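# Flip sand core end for end into its mould seat

## Task

Reverse the long sand core lying in the mould so its ends swap places, with the rounded nose resting in the half-round notch and the core fully seated in its bed; release it afterwards.

## Robot and tools

Robot: two arms, left_arm and right_arm, each with a parallel two-finger gripper. Scene frame: origin on the table top between the arms, +z up, +x out over the table, left_arm on the +y side. The arm names are not sides of an image. Bases: left_arm at (-0.044, +0.280, 0) m, quat_wxyz (+0.998, 0, 0, -0.062); right_arm at (-0.013, -0.261, 0) m, quat_wxyz (+0.995, 0, 0, -0.099). Gripper axes: fingers point along the gripper's +z, and they open and close along its y. end_effector_position is the point between the pads, about 1 cm short of the fingertips.

The row format is shared by all moving tools: 16 numbers, left_arm first then right_arm, each as x, y, z, qw, qx, qy, qz, opening. x, y, z is an absolute target position in metres in the scene frame; the quaternion is an absolute target orientation, w first, also in the scene frame. Opening runs from -1 (closed) to +1 (fully open, 0.094 m). Both arms must always appear, even if only one moves. To keep an arm still, repeat its last reported position and quaternion together with its opening. To hold an orientation, resend the same quaternion you chose rather than copying a reported one, which drifts.

execute_actions(actions): a list of up to 15 actions. Each action is a table of up to 15 rows, one row per control step of 1/30 s. If a table is shorter than 15 rows, its last row repeats until 15 steps are done. Each action counts as 0.5 s. An empty list only returns state and images. An action is rejected for both arms if any target lies more than 0.6 m from that gripper's current position along any of the gripper's own axes. If the first action fails that check, or any action is malformed, nothing runs. At each step the command is clipped to within 70 mm and 16 degrees of the measured pose, so a distant target takes several actions. After an action an arm goes no further than its last clipped pose. When position and orientation cannot both be reached, position wins. Arms usually stop a centimetre or more short of the target, mostly low.

move(target, speed, blocking): target is one 16-number row of absolute poses. Each gripper travels straight toward its target, all paths finishing together, over 0.5 to 10 s; any path still running at 10 s is cut short. speed is the top path speed in m/s, 0.002 to 0.5, default 0.25; turning is capped at twice that value in rad/s. Openings are sent at the start. Paths ignore obstacles and the other arm. Grippers lag, can wander, and can exceed speed near full reach. The result adds a move: line with the ending (done, off_target, moving, held, fault), any limits (paced means the pose was clipped; held means a check blocked steps, and a burst of speed can follow), and each gripper's distance from its target. With blocking=false the result comes after 0.5 s while motion continues; check it with wait(0). Until it ends, other moves and execute_actions are refused, so call wait or stop first.

wait(seconds): 0 to 10. Lets the scene run with the last commands held, and returns early if a running move ends. stop(): brakes a running move; it needs braking room, and the fingers keep moving. zoom_image(camera, region): a closer look at [x0, y0, x1, y1] pixels of cam_head_left, cam_head_right, cam_left_wrist or cam_right_wrist, each 504x504, at most 504x504 per region. read_manual(section): licence texts only. finished_scene(scene): ends the scene after the last command has been held; it cannot be undone, and the goal must still hold.

Results: a state line 'left_arm: … | right_arm: …' gives each gripper's position and quat_wxyz, which are less accurate at long reach. 'Hand target' lines give the pose each controller is currently driving toward. grip_measured is the measured finger opening on the command scale, with up to about 1 mm of fixed bias; the last Joint positions entry is the opening in metres. 'pose unreachable' means the clearance check altered or blocked that arm's command. Joint torques are total drive output and are noisy. MOTOR HOT appears at 75 °C; at 90 °C the arm halts for 10 s; at 100 °C it goes limp and drops. These are reported as OVER-TEMPERATURE FAULT lines. FAULT lines mark arm stops. Joint ranges in rad: waist -2.618 to 3.054, shoulder 0 to 3.142, elbow 0 to 3.142, wrist pitch and wrist yaw -1.571 to 1.571, wrist roll -2.094 to 2.094.

Grasping: command an opening about 0.03 below grip_measured to grip firmly, less for a lighter hold. Pad force tops out around 50 to 62 N, with a spike at first contact. Occasional tugs may disturb a held part or push loose ones.

Avoid: knocking or placing anything off the table (failure), arms colliding or pushing each other, drops, slips, fast impacts and hard pressing. Faster moves and targets set deeper past contact hit and push harder. Finish quickly and smoothly with little effort, release the core, then call finished_scene.

Each tool is called by a JSON object that holds its "name" and its "arguments".

## Session

{"name": "execute_actions", "arguments": {"actions": []}}

Scene clock: 0.00 s.
left_arm: end_effector_position=(+0.3305, +0.3431, +0.3633) grip_measured=+1.000 end_effector_quat_wxyz=(+0.750, +0.110, +0.649, +0.062) | right_arm: end_effector_position=(+0.1333, +0.2298, +0.3360) grip_measured=+1.000 end_effector_quat_wxyz=(+0.720, -0.413, +0.507, +0.233)
Joint positions: left_arm=[0.493 1.068 0.746 0.469 0.451 0.185 0.094] | right_arm=[ 1.622  1.643  1.067  0.738  0.421 -0.437  0.094]
Joint velocities: left_arm=[ 0.007 -0.012  0.007 -0.066  0.007 -0.022  0.   ] | right_arm=[-0.012 -0.002 -0.007  0.051 -0.022 -0.095  0.   ]
Joint torques (N m, as the arm reports them, + toward a larger angle): no reading
Motor temperatures (°C, as the motors report them): left_arm=[21 23 23 23 24 23] | right_arm=[22 21 22 21 25 23]
Hand target (left_arm): +0.329, +0.342, +0.371; +0.755, +0.111, +0.643, +0.065
Hand target (right_arm): +0.133, +0.227, +0.350; +0.728, -0.401, +0.501, +0.242

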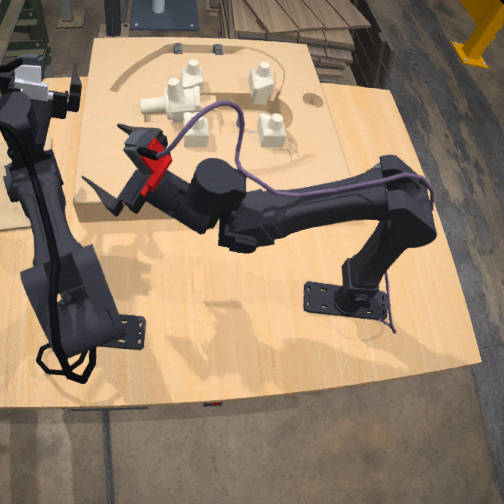

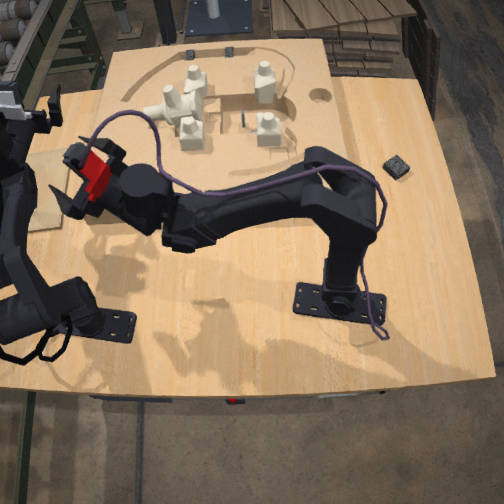

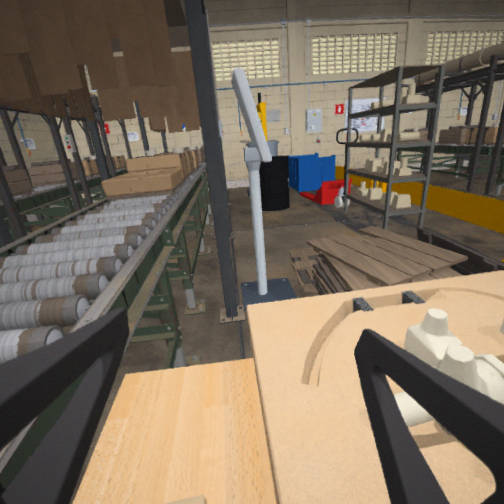

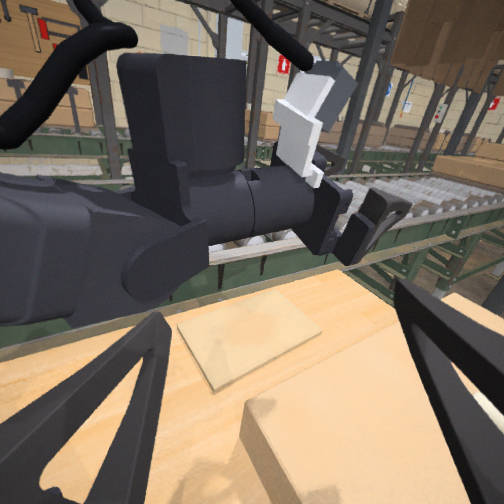

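{"name": "zoom_image", "arguments": {"camera": "cam_head_right", "region": [90, 30, 350, 180]}}

{"name": "zoom_image", "arguments": {"camera": "cam_head_left", "region": [80, 30, 340, 180]}}

Region (90, 30, 350, 180) of cam_head_right's 504x504 image, scaled by 1.938, with more detail than that image has; it fills the top 291 rows of this view, and the rest is white.

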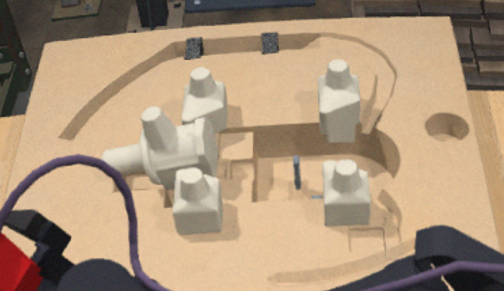

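Region (80, 30, 340, 180) of cam_head_left's 504x504 image, scaled by 1.938, with more detail than that image has; it fills the top 291 rows of this view, and the rest is white.

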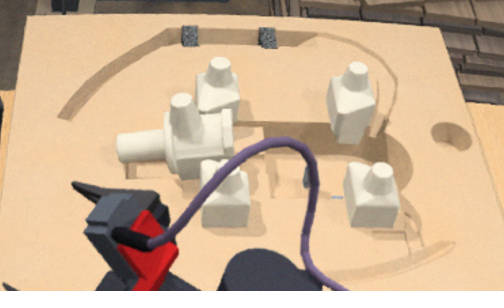

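{"name": "move", "arguments": {"target": [0.40, 0.14, 0.30, 0.378, 0.1445, 0.9125, -0.0599, 1, 0.15, -0.36, 0.30, 0.5, 0, 0.866, 0, 1], "speed": 0.3}}

Scene clock: 5.80 s.
left_arm: end_effector_position=(+0.3991, +0.1436, +0.2909) grip_measured=+1.000 end_effector_quat_wxyz=(+0.373, +0.143, +0.914, -0.071) | right_arm: end_effector_position=(+0.1456, -0.3515, +0.3071) grip_measured=+1.000 end_effector_quat_wxyz=(+0.655, -0.013, +0.754, +0.036)
Joint positions: left_arm=[-0.161  1.697  1.811 -0.907  0.042  0.01   0.094] | right_arm=[ 1.608  0.038  1.05  -1.555  1.299  0.565  0.094]
Joint velocities: left_arm=[-0.007 -0.007 -0.002  0.007  0.081 -0.022  0.   ] | right_arm=[ 0.002  0.017  0.017 -0.095  0.022 -0.037  0.   ]
Joint torques (N m, as the arm reports them, + toward a larger angle): left_arm=[-0.65 -6.21  9.66  1.39  0.   -0.06] | right_arm=[ 0.62  6.79  3.78  1.33  0.44 -0.12]
Motor temperatures (°C, as the motors report them): left_arm=[21 23 24 24 24 23] | right_arm=[22 22 23 23 25 23]
Hand target (left_arm): +0.401, +0.141, +0.300; +0.380, +0.143, +0.911, -0.074
Hand target (right_arm): +0.146, -0.359, +0.308; +0.660, -0.013, +0.750, +0.030
Off the commanded pose (left_arm): 0.010 m, 1 deg.
Off the commanded pose (right_arm): 0.012 m, 22 deg; orientation clipped at the last step of the last action.
joint sent to its limit (right arm) — the command would take joint 4 (wrist pitch) past its lower limit, so that joint was sent only as far as its limit.
move: off_target (right_arm); limits=paced
camera_calibration (this result's frames):
cam_left_wrist: T_world_to_cam=[[-0.236894, -0.959732, 0.150982, 0.18385], [-0.941961, 0.188839, -0.277577, 0.468005], [0.237889, -0.207975, -0.948765, 0.312123], [0, 0, 0, 1]] pos_world=[0.410145, 0.152983, 0.398281]
cam_right_wrist: T_world_to_cam=[[0.071384, -0.952132, -0.297236, -0.245939], [-0.723415, 0.155741, -0.672619, 0.394079], [0.686713, 0.263039, -0.677669, 0.300292], [0, 0, 0, 1]] pos_world=[0.0964246, -0.374529, 0.395462]

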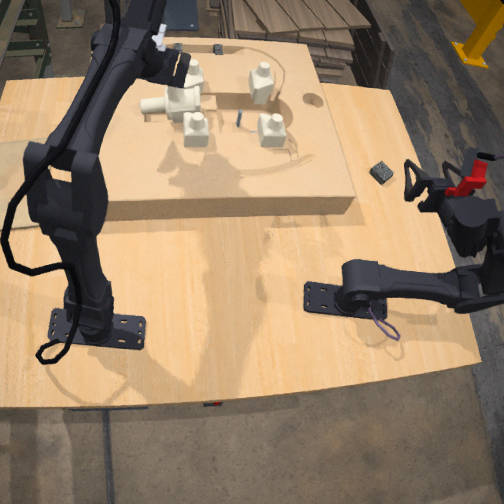

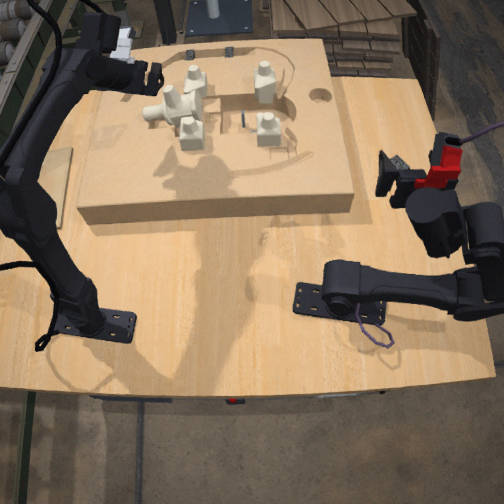

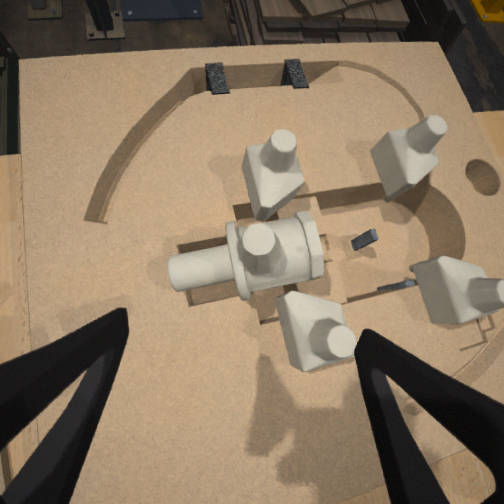

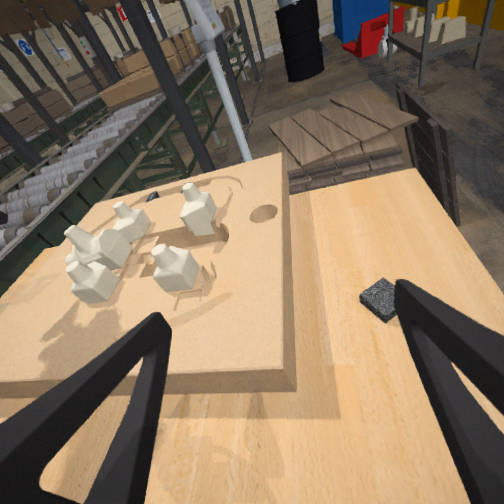

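{"name": "zoom_image", "arguments": {"camera": "cam_left_wrist", "region": [140, 120, 400, 380]}}

Region (140, 120, 400, 380) of cam_left_wrist's 504x504 image, scaled by 1.938, with more detail than that image has.

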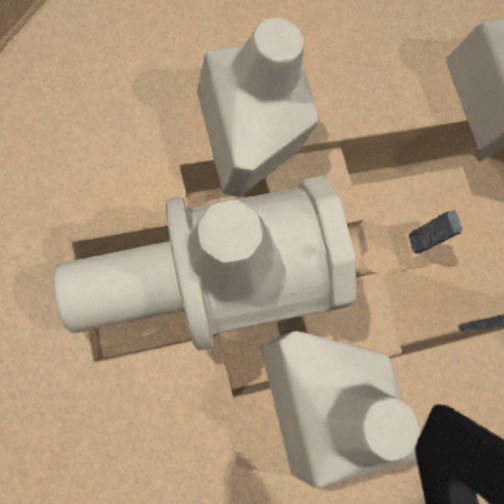

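{"name": "zoom_image", "arguments": {"camera": "cam_right_wrist", "region": [30, 170, 270, 330]}}

{"name": "zoom_image", "arguments": {"camera": "cam_head_right", "region": [130, 60, 260, 160]}}

Region (30, 170, 270, 330) of cam_right_wrist's 504x504 image, scaled by 2.100, with more detail than that image has.

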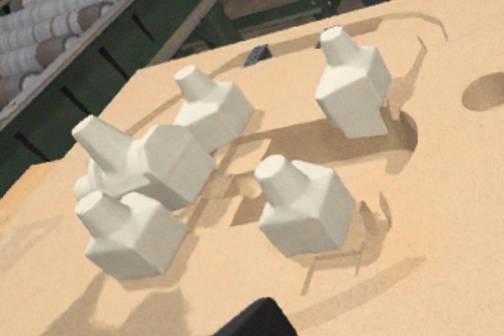

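Region (130, 60, 260, 160) of cam_head_right's 504x504 image, scaled by 3.877, with more detail than that image has; it fills the top 388 rows of this view, and the rest is white.

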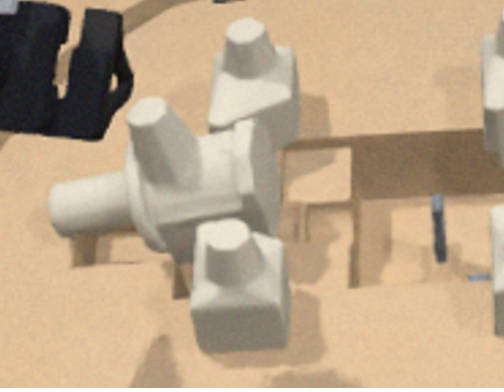

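{"name": "move", "arguments": {"target": [0.436, 0.110, 0.222, 0.2961, 0.1656, 0.9392, -0.0522, 0.3, 0.1456, -0.3515, 0.3071, 0.655, -0.013, 0.754, 0.036, 1], "speed": 0.2}}

Scene clock: 9.57 s.
left_arm: end_effector_position=(+0.4356, +0.1114, +0.2044) grip_measured=+0.302 end_effector_quat_wxyz=(+0.279, +0.166, +0.944, -0.054) | right_arm: end_effector_position=(+0.1456, -0.3509, +0.3068) grip_measured=+1.000 end_effector_quat_wxyz=(+0.655, -0.016, +0.755, +0.036)
Joint positions: left_arm=[-0.21   1.988  1.96  -0.967  0.017  0.01   0.061] | right_arm=[ 1.609  0.038  1.05  -1.555  1.296  0.561  0.094]
Joint velocities: left_arm=[ 0.002 -0.002 -0.007 -0.022 -0.037 -0.007 -0.   ] | right_arm=[ 0.022 -0.002  0.007  0.007  0.037  0.007  0.   ]
Joint torques (N m, as the arm reports them, + toward a larger angle): left_arm=[-0.5  -9.68  9.56  1.17 -0.07 -0.06] | right_arm=[-0.02  8.11  2.99  1.51  0.29  0.03]
Motor temperatures (°C, as the motors report them): left_arm=[21 23 24 24 24 23] | right_arm=[22 22 23 23 25 23]
Hand target (left_arm): +0.437, +0.110, +0.222; +0.296, +0.165, +0.939, -0.054
Hand target (right_arm): +0.146, -0.351, +0.307; +0.655, -0.013, +0.754, +0.036
Off the commanded pose (left_arm): 0.018 m, 2 deg.
Off the commanded pose (right_arm): 0.001 m, 0 deg.
move: off_target (left_arm)
camera_calibration (this result's frames):
cam_left_wrist: T_world_to_cam=[[-0.243943, -0.962541, 0.118352, 0.184699], [-0.968443, 0.235354, -0.0820129, 0.450929], [0.051086, -0.134624, -0.989579, 0.296252], [0, 0, 0, 1]] pos_world=[0.466621, 0.111535, 0.308287]
cam_right_wrist: T_world_to_cam=[[0.0746185, -0.95288, -0.294026, -0.247187], [-0.724995, 0.15061, -0.672086, 0.392015], [0.684701, 0.263318, -0.679595, 0.300946], [0, 0, 0, 1]] pos_world=[0.0965956, -0.373826, 0.395309]

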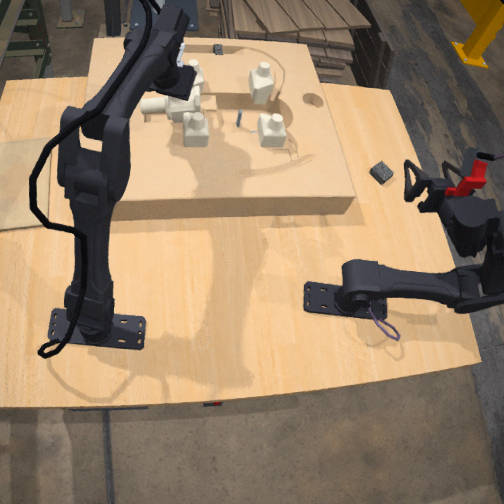

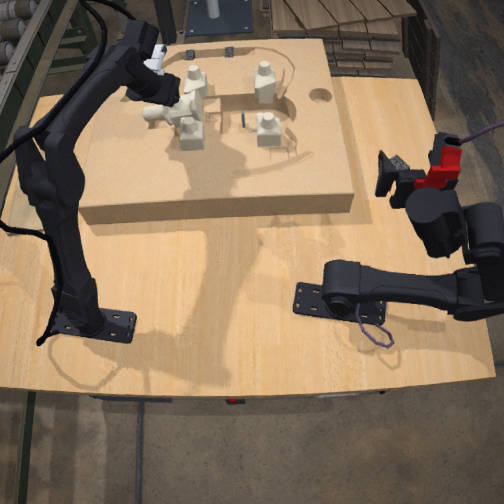

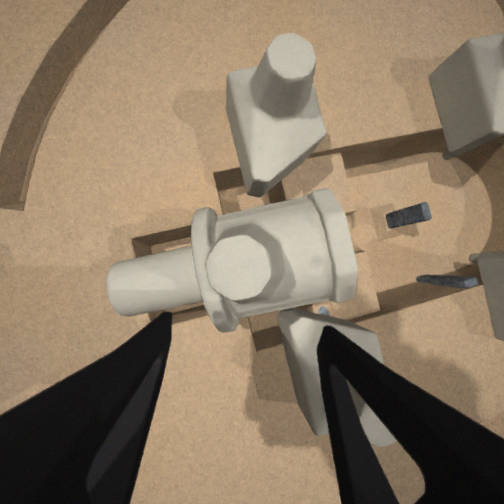

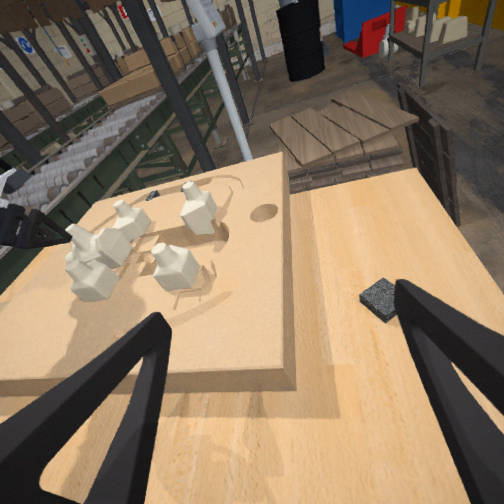

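{"name": "move", "arguments": {"target": [0.467, 0.099, 0.203, 0.2961, 0.1656, 0.9392, -0.0522, 0.3, 0.1456, -0.3515, 0.3071, 0.655, -0.013, 0.754, 0.036, 1], "speed": 0.1}}

Scene clock: 11.17 s.
left_arm: end_effector_position=(+0.4619, +0.1032, +0.1924) grip_measured=+0.302 end_effector_quat_wxyz=(+0.281, +0.165, +0.944, -0.052) | right_arm: end_effector_position=(+0.1455, -0.3506, +0.3066) grip_measured=+1.000 end_effector_quat_wxyz=(+0.654, -0.016, +0.755, +0.037)
Joint positions: left_arm=[-0.21   2.102  2.078 -0.967  0.012  0.01   0.061] | right_arm=[ 1.609  0.038  1.05  -1.555  1.294  0.561  0.094]
Joint velocities: left_arm=[-0.002 -0.002  0.007 -0.022 -0.081  0.051  0.001] | right_arm=[-0.007 -0.002  0.017 -0.051 -0.022 -0.007  0.   ]
Joint torques (N m, as the arm reports them, + toward a larger angle): left_arm=[-0.71 -9.4   9.6   1.25 -0.09 -0.06] | right_arm=[-0.1   7.9   2.96  1.52  0.3   0.08]
Motor temperatures (°C, as the motors report them): left_arm=[21 23 25 24 24 23] | right_arm=[22 23 23 23 25 23]
Hand target (left_arm): +0.466, +0.099, +0.203; +0.296, +0.166, +0.939, -0.052
Hand target (right_arm): +0.146, -0.351, +0.307; +0.655, -0.013, +0.754, +0.036
Off the commanded pose (left_arm): 0.012 m, 2 deg.
Off the commanded pose (right_arm): 0.001 m, 0 deg.
move: off_target (left_arm)
camera_calibration (this result's frames):
cam_left_wrist: T_world_to_cam=[[-0.241996, -0.963481, 0.114636, 0.184574], [-0.968597, 0.232935, -0.0869523, 0.478566], [0.0570741, -0.132078, -0.989595, 0.278895], [0, 0, 0, 1]] pos_world=[0.492286, 0.103195, 0.296446]
cam_right_wrist: T_world_to_cam=[[0.0758878, -0.952711, -0.29425, -0.247013], [-0.725893, 0.149532, -0.671356, 0.391353], [0.683608, 0.264542, -0.680219, 0.301566], [0, 0, 0, 1]] pos_world=[0.0966728, -0.373628, 0.395184]

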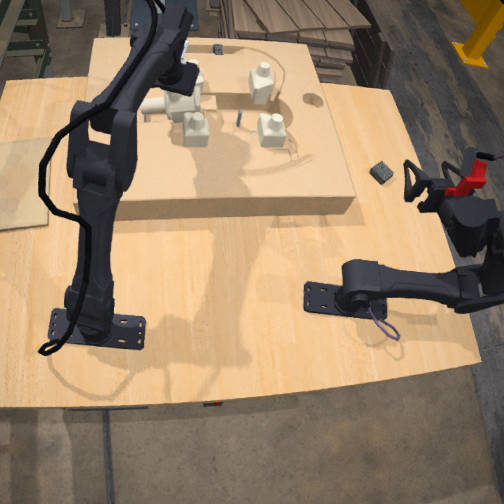

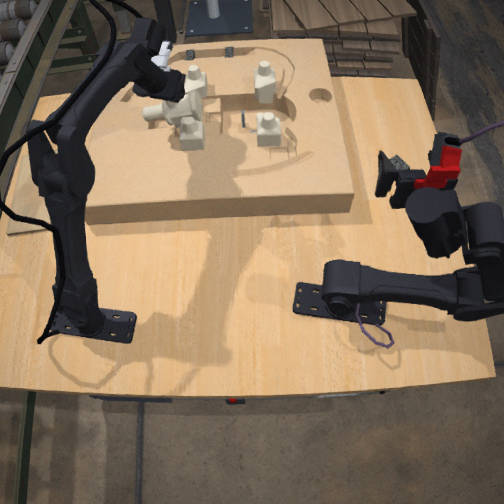

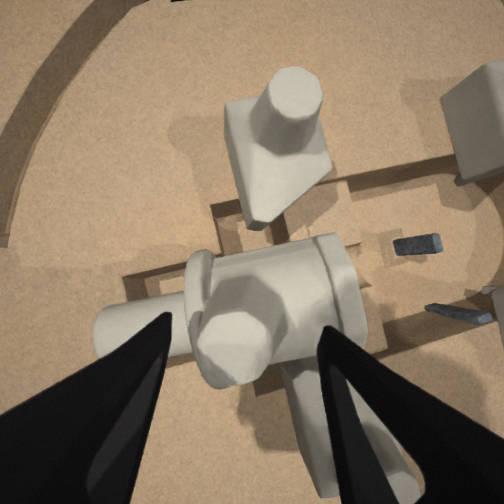

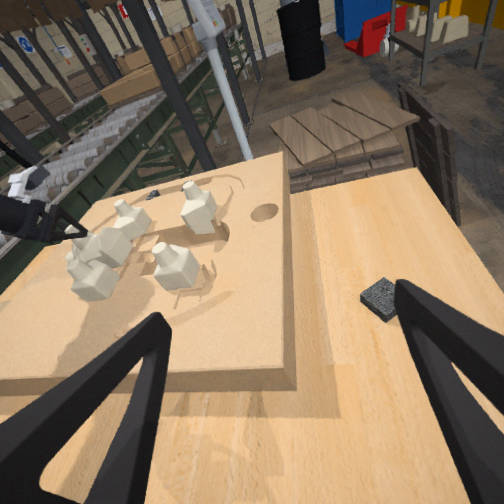

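{"name": "move", "arguments": {"target": [0.473, 0.096, 0.192, 0.2961, 0.1656, 0.9392, -0.0522, 0.3, 0.1456, -0.3515, 0.3071, 0.655, -0.013, 0.754, 0.036, 1], "speed": 0.05}}

Scene clock: 12.37 s.
left_arm: end_effector_position=(+0.4676, +0.1014, +0.1832) grip_measured=+0.302 end_effector_quat_wxyz=(+0.280, +0.165, +0.944, -0.051) | right_arm: end_effector_position=(+0.1455, -0.3504, +0.3065) grip_measured=+1.000 end_effector_quat_wxyz=(+0.654, -0.017, +0.755, +0.037)
Joint positions: left_arm=[-0.21   2.126  2.078 -0.946  0.011  0.01   0.061] | right_arm=[ 1.609  0.038  1.05  -1.555  1.292  0.561  0.094]
Joint velocities: left_arm=[ 0.002 -0.002 -0.012 -0.081  0.037 -0.037 -0.   ] | right_arm=[ 0.017 -0.002  0.002 -0.007  0.007 -0.051  0.   ]
Joint torques (N m, as the arm reports them, + toward a larger angle): left_arm=[-0.91 -9.7   8.83  1.29 -0.1  -0.07] | right_arm=[-0.05  8.1   3.03  1.55  0.3   0.05]
Motor temperatures (°C, as the motors report them): left_arm=[21 24 25 24 24 23] | right_arm=[22 23 23 23 25 23]
Hand target (left_arm): +0.473, +0.096, +0.192; +0.296, +0.166, +0.939, -0.052
Hand target (right_arm): +0.146, -0.351, +0.307; +0.655, -0.013, +0.754, +0.036
Off the commanded pose (left_arm): 0.012 m, 2 deg.
Off the commanded pose (right_arm): 0.001 m, 0 deg.
move: off_target (left_arm)
camera_calibration (this result's frames):
cam_left_wrist: T_world_to_cam=[[-0.241182, -0.963822, 0.113488, 0.185179], [-0.968902, 0.232471, -0.0847763, 0.483498], [0.0553267, -0.130405, -0.989916, 0.269902], [0, 0, 0, 1]] pos_world=[0.498191, 0.101277, 0.287154]
cam_right_wrist: T_world_to_cam=[[0.0769029, -0.952574, -0.29443, -0.246872], [-0.726611, 0.148668, -0.670772, 0.390822], [0.682732, 0.265521, -0.680717, 0.302061], [0, 0, 0, 1]] pos_world=[0.0967342, -0.37347, 0.395084]

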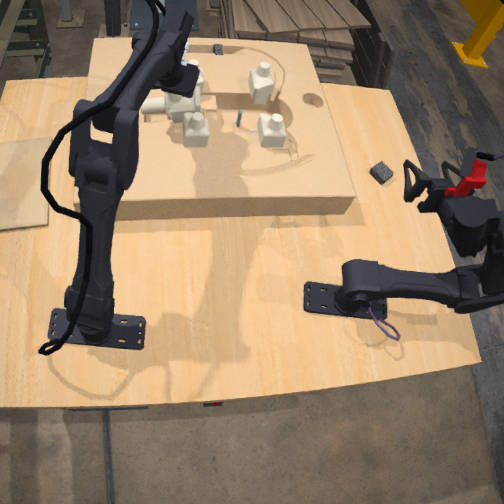

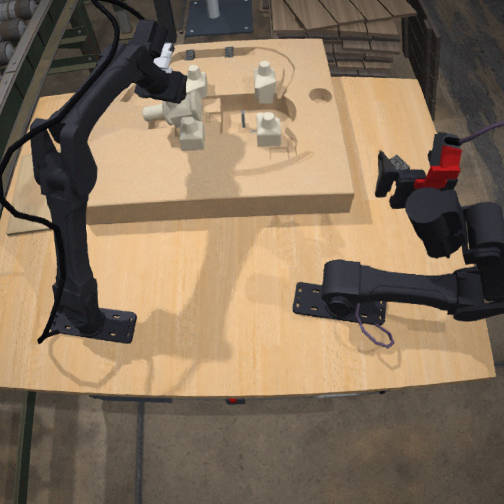

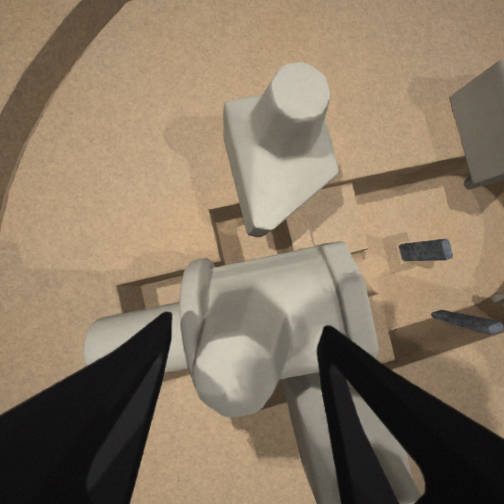

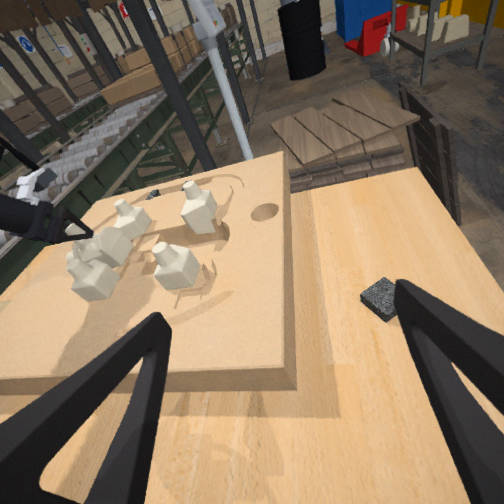

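{"name": "move", "arguments": {"target": [0.473, 0.096, 0.192, 0.2961, 0.1656, 0.9392, -0.0522, -0.42, 0.1456, -0.3515, 0.3071, 0.655, -0.013, 0.754, 0.036, 1], "speed": 0.05}}

Scene clock: 13.30 s.
left_arm: end_effector_position=(+0.4682, +0.1016, +0.1835) grip_measured=-0.226 end_effector_quat_wxyz=(+0.282, +0.161, +0.944, -0.052) | right_arm: end_effector_position=(+0.1454, -0.3502, +0.3064) grip_measured=+1.000 end_effector_quat_wxyz=(+0.654, -0.017, +0.756, +0.038)
Joint positions: left_arm=[-0.21   2.126  2.078 -0.943  0.01   0.002  0.036] | right_arm=[ 1.609  0.038  1.05  -1.555  1.291  0.561  0.094]
Joint velocities: left_arm=[ 0.007  0.007 -0.007  0.007  0.037  0.037  0.001] | right_arm=[ 0.002 -0.007 -0.017 -0.007  0.051 -0.007  0.   ]
Joint torques (N m, as the arm reports them, + toward a larger angle): left_arm=[-0.96 -9.82  8.71  1.3  -0.08  0.03] | right_arm=[-0.01  8.12  2.96  1.54  0.36  0.07]
Motor temperatures (°C, as the motors report them): left_arm=[21 24 25 24 24 23] | right_arm=[22 23 23 24 25 23]
Hand target (left_arm): +0.472, +0.096, +0.192; +0.296, +0.166, +0.939, -0.052
Hand target (right_arm): +0.146, -0.352, +0.307; +0.655, -0.013, +0.754, +0.036
Off the commanded pose (left_arm): 0.011 m, 2 deg.
Off the commanded pose (right_arm): 0.001 m, 1 deg.
move: off_target (left_arm)
camera_calibration (this result's frames):
cam_left_wrist: T_world_to_cam=[[-0.234086, -0.965098, 0.11743, 0.181512], [-0.970513, 0.224818, -0.0869603, 0.486047], [0.0575248, -0.134324, -0.989266, 0.269493], [0, 0, 0, 1]] pos_world=[0.498701, 0.102104, 0.287552]
cam_right_wrist: T_world_to_cam=[[0.077664, -0.95247, -0.294566, -0.246766], [-0.727148, 0.148019, -0.670333, 0.390424], [0.682074, 0.266254, -0.68109, 0.302432], [0, 0, 0, 1]] pos_world=[0.0967801, -0.373352, 0.395009]

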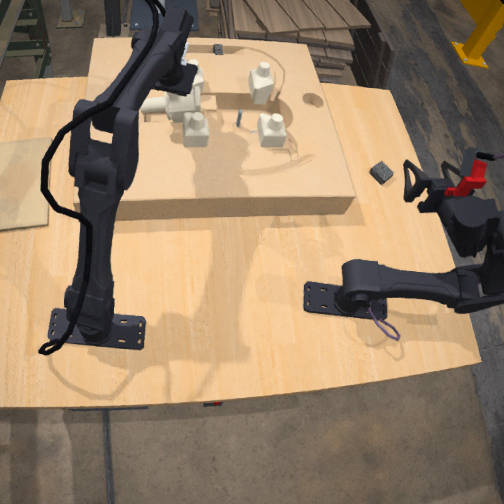

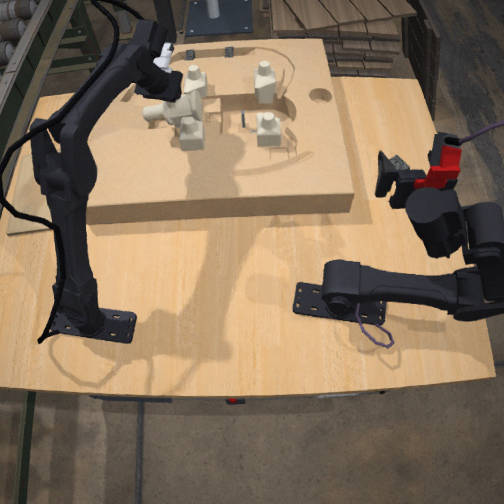

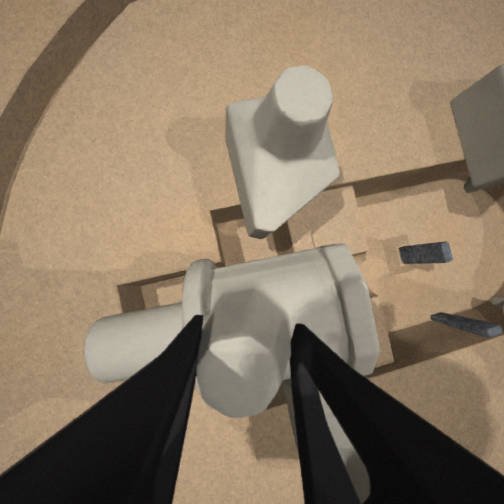

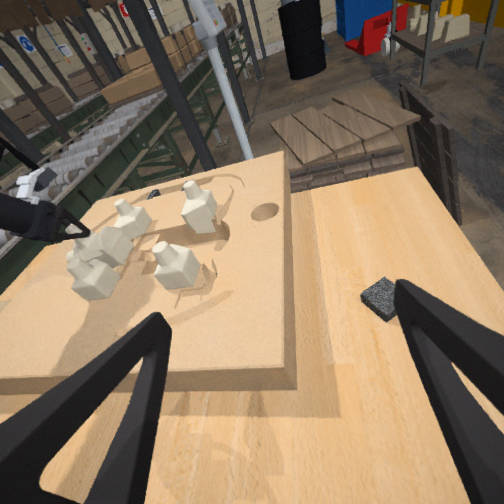

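{"name": "move", "arguments": {"target": [0.465, 0.099, 0.262, 0.2961, 0.1656, 0.9392, -0.0522, -0.32, 0.1456, -0.3515, 0.3071, 0.655, -0.013, 0.754, 0.036, 1], "speed": 0.06}}

Scene clock: 15.20 s.
left_arm: end_effector_position=(+0.4569, +0.1079, +0.2156) grip_measured=-0.234 end_effector_quat_wxyz=(+0.237, +0.162, +0.957, -0.038) | right_arm: end_effector_position=(+0.1454, -0.3499, +0.3062) grip_measured=+1.000 end_effector_quat_wxyz=(+0.653, -0.018, +0.756, +0.038)
Joint positions: left_arm=[-0.21   2.27   2.503 -1.319 -0.003  0.002  0.036] | right_arm=[ 1.609  0.038  1.05  -1.555  1.289  0.561  0.094]
Joint velocities: left_arm=[ 0.007  0.046  0.046 -0.007 -0.11   0.022  0.   ] | right_arm=[-0.002  0.032 -0.027  0.007  0.007 -0.007  0.   ]
Joint torques (N m, as the arm reports them, + toward a larger angle): left_arm=[ -0.79 -12.97  11.34   1.35   0.09   0.03] | right_arm=[-0.07  8.22  3.08  1.54  0.32  0.07]
Motor temperatures (°C, as the motors report them): left_arm=[21 24 25 24 24 23] | right_arm=[22 23 23 24 25 23]
Hand target (left_arm): +0.460, +0.101, +0.262; +0.297, +0.166, +0.939, -0.052
Hand target (right_arm): +0.146, -0.351, +0.307; +0.655, -0.013, +0.754, +0.036
Off the commanded pose (left_arm): 0.048 m, 7 deg.
Off the commanded pose (right_arm): 0.002 m, 1 deg.
move: off_target (left_arm)
camera_calibration (this result's frames):
cam_left_wrist: T_world_to_cam=[[-0.218869, -0.97096, 0.0966061, 0.179342], [-0.975341, 0.220583, 0.00730238, 0.45874], [-0.0284, -0.0926257, -0.995296, 0.338804], [0, 0, 0, 1]] pos_world=[0.496302, 0.104326, 0.316535]
cam_right_wrist: T_world_to_cam=[[0.0789322, -0.952296, -0.294793, -0.246589], [-0.72804, 0.146938, -0.669602, 0.38976], [0.680975, 0.267474, -0.681712, 0.303049], [0, 0, 0, 1]] pos_world=[0.0968562, -0.373154, 0.394884]

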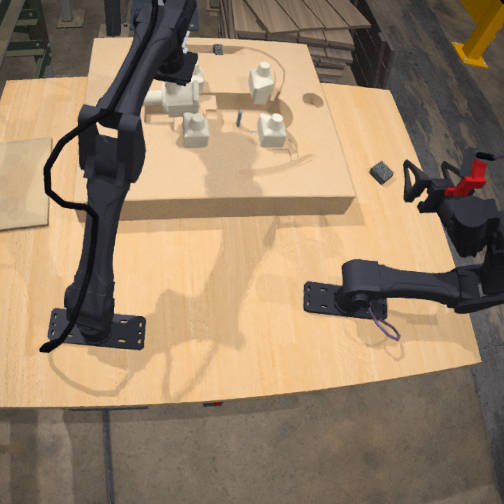

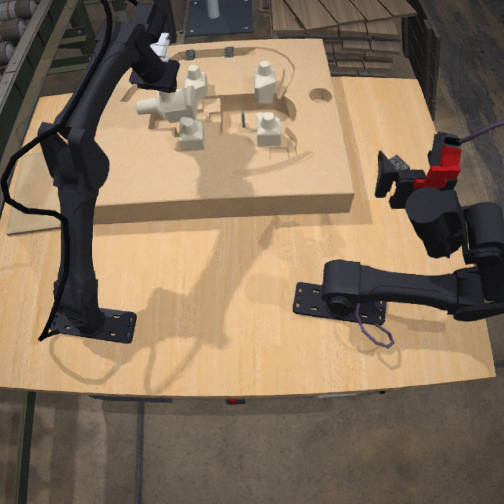

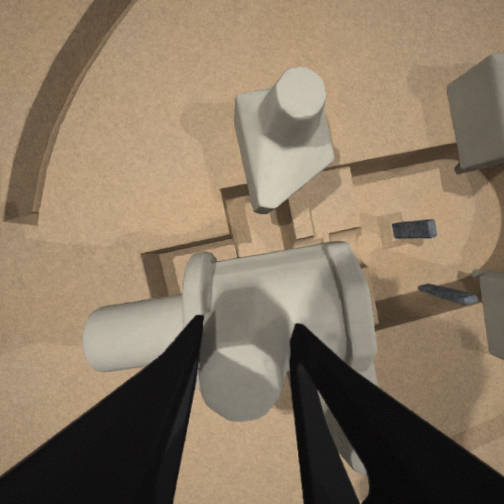

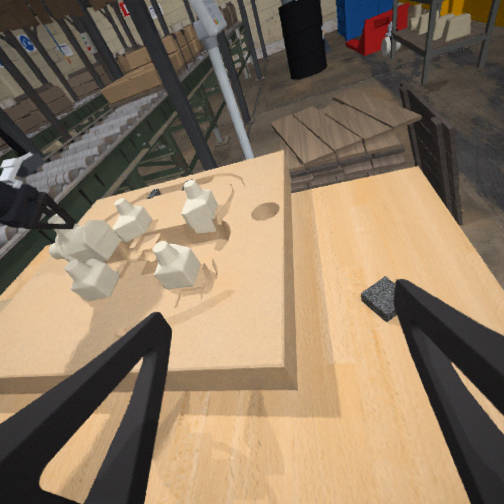

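{"name": "move", "arguments": {"target": [0.44, 0.19, 0.275, 0.2961, 0.1656, 0.9392, -0.0522, -0.32, 0.1456, -0.3515, 0.3071, 0.655, -0.013, 0.754, 0.036, 1], "speed": 0.08}}

Scene clock: 17.07 s.
left_arm: end_effector_position=(+0.4309, +0.1950, +0.2275) grip_measured=-0.234 end_effector_quat_wxyz=(+0.221, +0.163, +0.961, -0.039) | right_arm: end_effector_position=(+0.1453, -0.3496, +0.3060) grip_measured=+1.000 end_effector_quat_wxyz=(+0.653, -0.018, +0.756, +0.039)
Joint positions: left_arm=[-0.024  2.062  2.229 -1.293  0.085  0.169  0.036] | right_arm=[ 1.609  0.038  1.05  -1.555  1.287  0.561  0.094]
Joint velocities: left_arm=[-0.012  0.002 -0.022  0.007 -0.007 -0.022  0.001] | right_arm=[ 0.007 -0.017  0.017 -0.037  0.022  0.037  0.   ]
Joint torques (N m, as the arm reports them, + toward a larger angle): left_arm=[  0.26 -13.49   7.36   1.62   0.25   0.  ] | right_arm=[0.13 8.   2.97 1.53 0.37 0.03]
Motor temperatures (°C, as the motors report them): left_arm=[21 25 25 24 24 23] | right_arm=[22 23 23 24 25 23]
Hand target (left_arm): +0.436, +0.191, +0.275; +0.296, +0.168, +0.939, -0.049
Hand target (right_arm): +0.146, -0.351, +0.307; +0.655, -0.013, +0.754, +0.036
Off the commanded pose (left_arm): 0.049 m, 9 deg.
Off the commanded pose (right_arm): 0.002 m, 1 deg.
move: off_target (left_arm)
camera_calibration (this result's frames):
cam_left_wrist: T_world_to_cam=[[-0.217875, -0.970921, 0.0992106, 0.256111], [-0.974073, 0.22267, 0.0400053, 0.405694], [-0.0609332, -0.0879222, -0.994262, 0.370773], [0, 0, 0, 1]] pos_world=[0.473568, 0.190927, 0.327006]
cam_right_wrist: T_world_to_cam=[[0.0801998, -0.952119, -0.295021, -0.246411], [-0.728931, 0.145854, -0.66887, 0.389095], [0.679873, 0.268693, -0.682332, 0.303665], [0, 0, 0, 1]] pos_world=[0.0969318, -0.372956, 0.394758]

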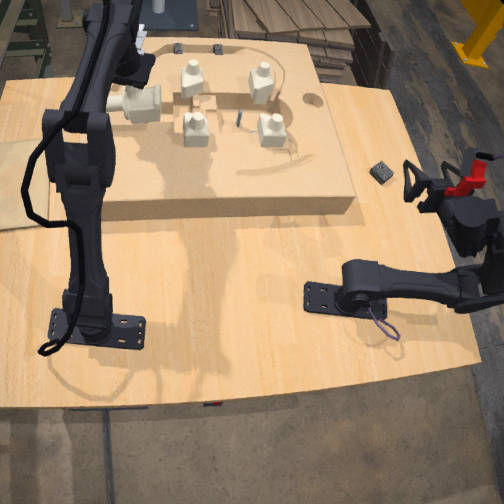

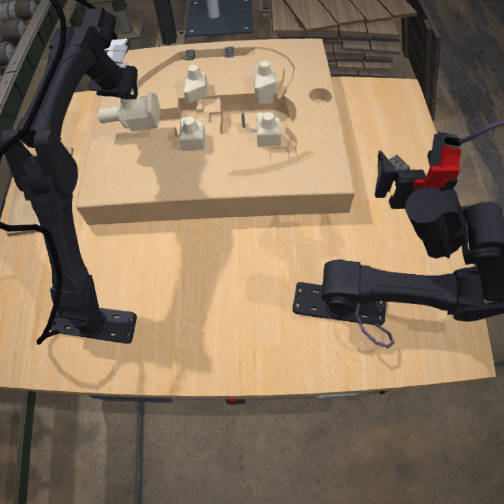

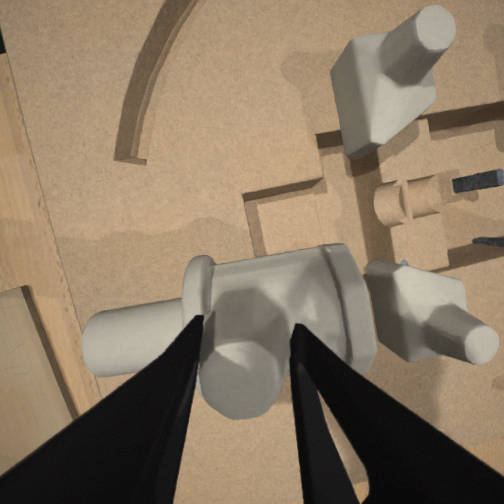

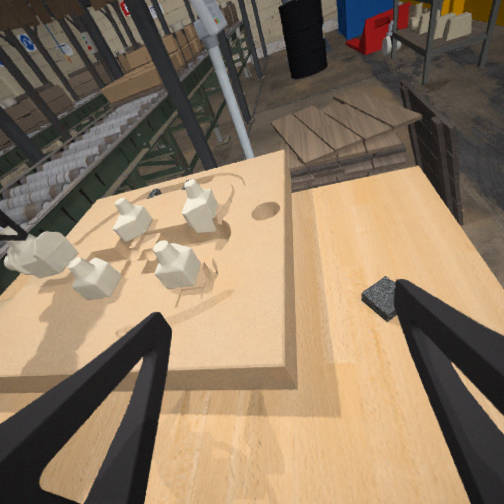

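{"name": "zoom_image", "arguments": {"camera": "cam_left_wrist", "region": [230, 90, 504, 300]}}

{"name": "zoom_image", "arguments": {"camera": "cam_head_left", "region": [90, 50, 290, 170]}}

Region (230, 90, 504, 300) of cam_left_wrist's 504x504 image, scaled by 1.839, with more detail than that image has; it fills the top 386 rows of this view, and the rest is white.

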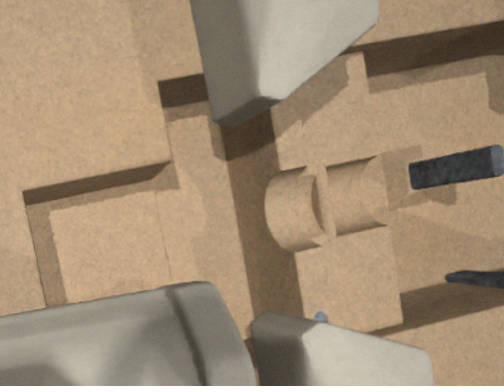

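Region (90, 50, 290, 170) of cam_head_left's 504x504 image, scaled by 2.520, with more detail than that image has; it fills the top 302 rows of this view, and the rest is white.

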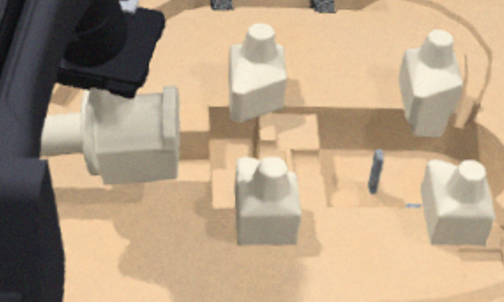

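{"name": "move", "arguments": {"target": [0.32, 0.17, 0.265, 0.2103, 0.7990, 0.5373, -0.1672, -0.32, 0.1456, -0.3515, 0.3071, 0.655, -0.013, 0.754, 0.036, 1], "speed": 0.3}}

Scene clock: 22.27 s.
left_arm: end_effector_position=(+0.3283, +0.1801, +0.2302) grip_measured=-0.235 end_effector_quat_wxyz=(+0.225, +0.783, +0.571, -0.106) | right_arm: end_effector_position=(+0.1453, -0.3493, +0.3058) grip_measured=+1.000 end_effector_quat_wxyz=(+0.652, -0.019, +0.757, +0.039)
Joint positions: left_arm=[ 0.077  1.929  2.055 -1.569  0.487  1.804  0.036] | right_arm=[ 1.609  0.038  1.05  -1.555  1.285  0.561  0.094]
Joint velocities: left_arm=[-0.012  0.007 -0.002  0.051  0.007 -0.022 -0.001] | right_arm=[ 0.002  0.012 -0.017  0.051 -0.007  0.066  0.   ]
Joint torques (N m, as the arm reports them, + toward a larger angle): left_arm=[  0.43 -11.97   6.36   0.58   1.24   0.08] | right_arm=[-0.29  8.08  2.88  1.59  0.37  0.05]
Motor temperatures (°C, as the motors report them): left_arm=[21 27 25 25 24 23] | right_arm=[22 23 23 24 25 23]
Hand target (left_arm): +0.319, +0.171, +0.263; +0.275, +0.781, +0.551, -0.100
Hand target (right_arm): +0.146, -0.351, +0.307; +0.655, -0.013, +0.754, +0.036
Off the commanded pose (left_arm): 0.037 m, 8 deg.
Off the commanded pose (right_arm): 0.003 m, 1 deg.
joint sent to its limit (left arm) — the command would take joint 4 (wrist pitch) past its lower limit, so that joint was sent only as far as its limit.
move: off_target (left_arm)
camera_calibration (this result's frames):
cam_left_wrist: T_world_to_cam=[[-0.980904, 0.139694, -0.135328, 0.323443], [0.138768, 0.990191, 0.0162977, -0.189199], [0.136278, -0.00279274, -0.990667, 0.285045], [0, 0, 0, 1]] pos_world=[0.304676, 0.142956, 0.329239]
cam_right_wrist: T_world_to_cam=[[0.0817203, -0.951904, -0.295296, -0.246195], [-0.729996, 0.144552, -0.66799, 0.388297], [0.678548, 0.270153, -0.683074, 0.304403], [0, 0, 0, 1]] pos_world=[0.097022, -0.372718, 0.394608]

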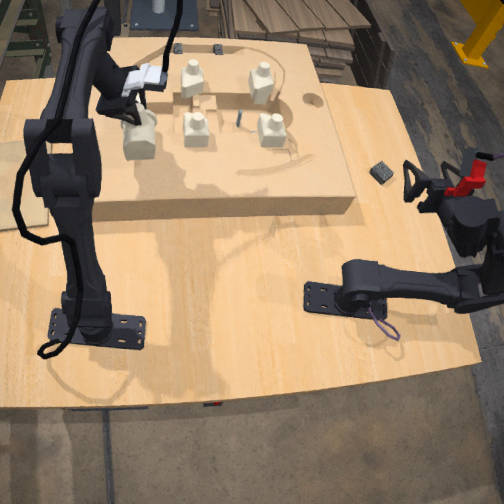

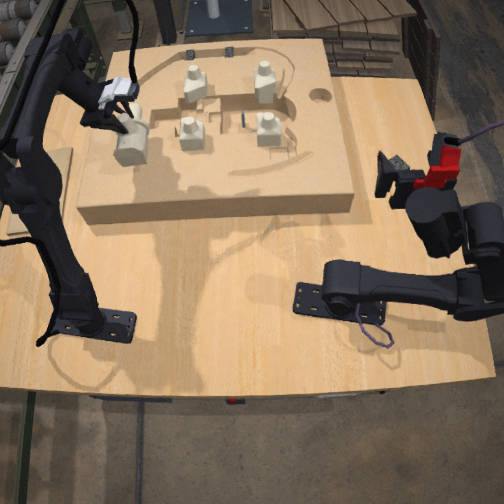

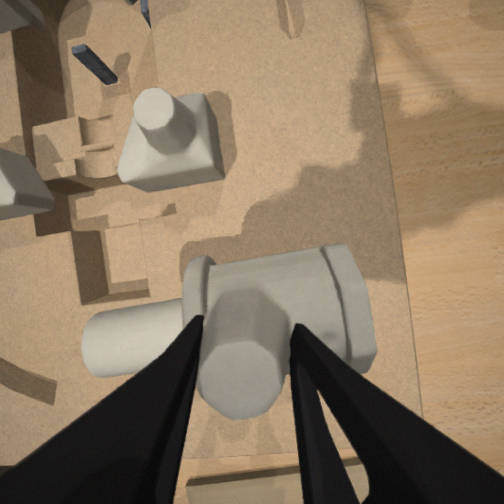

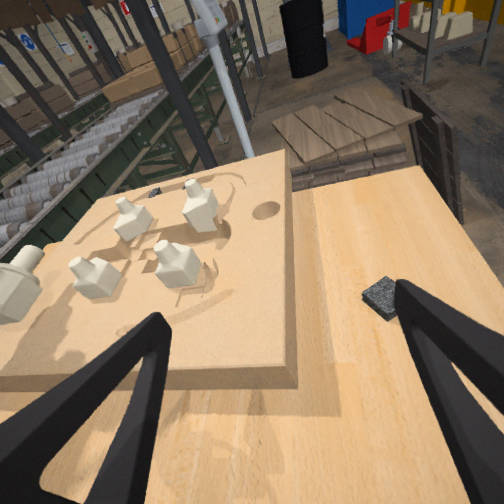

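{"name": "move", "arguments": {"target": [0.325, 0.17, 0.243, 0.2103, 0.7990, 0.5373, -0.1672, -0.32, 0.1456, -0.3515, 0.3071, 0.655, -0.013, 0.754, 0.036, 1], "speed": 0.05}}

Scene clock: 26.00 s.
left_arm: end_effector_position=(+0.3257, +0.1805, +0.2033) grip_measured=-0.257 end_effector_quat_wxyz=(+0.201, +0.788, +0.567, -0.134) | right_arm: end_effector_position=(+0.1452, -0.3490, +0.3057) grip_measured=+1.000 end_effector_quat_wxyz=(+0.652, -0.019, +0.757, +0.040)
Joint positions: left_arm=[ 0.077  1.967  2.004 -1.564  0.485  1.837  0.035] | right_arm=[ 1.609  0.038  1.05  -1.555  1.283  0.561  0.094]
Joint velocities: left_arm=[ 0.002  0.002 -0.022 -0.051 -0.037 -0.051  0.001] | right_arm=[-0.012 -0.007 -0.002  0.007 -0.081 -0.007  0.   ]
Joint torques (N m, as the arm reports them, + toward a larger angle): left_arm=[  0.15 -11.96   9.31   0.39   1.19   0.05] | right_arm=[-0.22  8.03  3.12  1.55  0.38  0.04]
Motor temperatures (°C, as the motors report them): left_arm=[21 27 25 24 25 23] | right_arm=[22 23 23 25 25 23]
Hand target (left_arm): +0.323, +0.171, +0.241; +0.255, +0.788, +0.548, -0.118
Hand target (right_arm): +0.146, -0.351, +0.307; +0.655, -0.013, +0.754, +0.036
Off the commanded pose (left_arm): 0.041 m, 5 deg.
Off the commanded pose (right_arm): 0.003 m, 1 deg.
joint sent to its limit (left arm) — the command would take joint 4 (wrist pitch) past its lower limit, so that joint was sent only as far as its limit.
move: off_target (left_arm)
camera_calibration (this result's frames):
cam_left_wrist: T_world_to_cam=[[-0.98334, 0.16903, -0.0668714, 0.298758], [0.168542, 0.98561, 0.0129095, -0.196937], [0.0680912, 0.00142373, -0.997678, 0.281611], [0, 0, 0, 1]] pos_world=[0.307798, 0.143203, 0.303477]
cam_right_wrist: T_world_to_cam=[[0.0829867, -0.951723, -0.295527, -0.246014], [-0.730881, 0.143465, -0.667256, 0.38763], [0.677441, 0.271368, -0.683691, 0.305017], [0, 0, 0, 1]] pos_world=[0.0970967, -0.37252, 0.394482]

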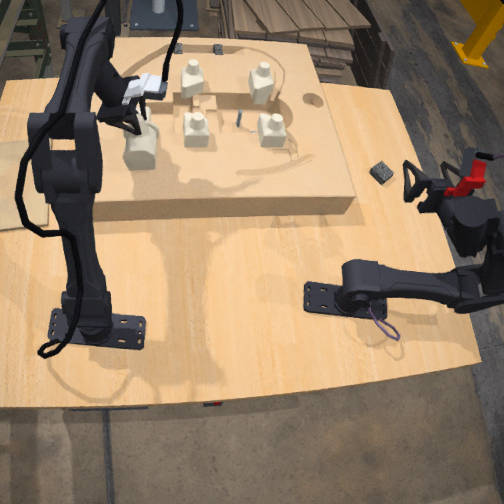

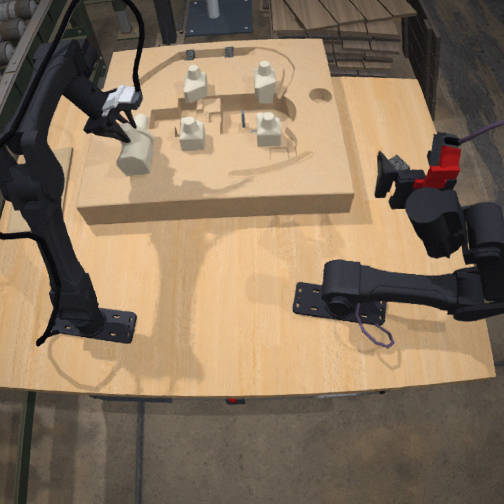

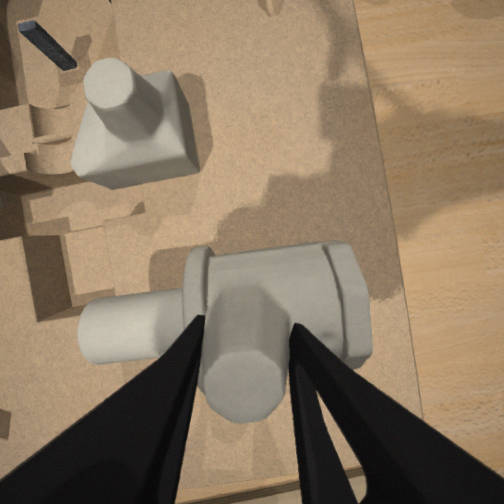

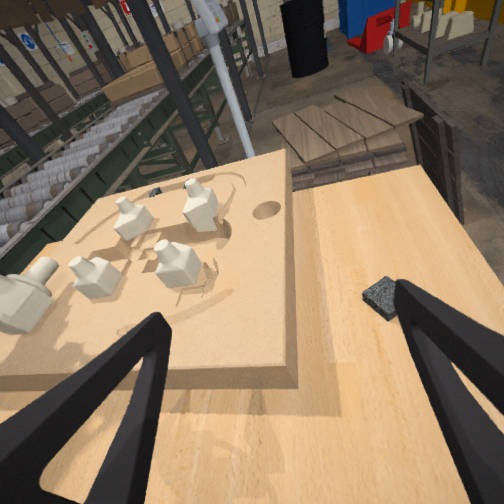

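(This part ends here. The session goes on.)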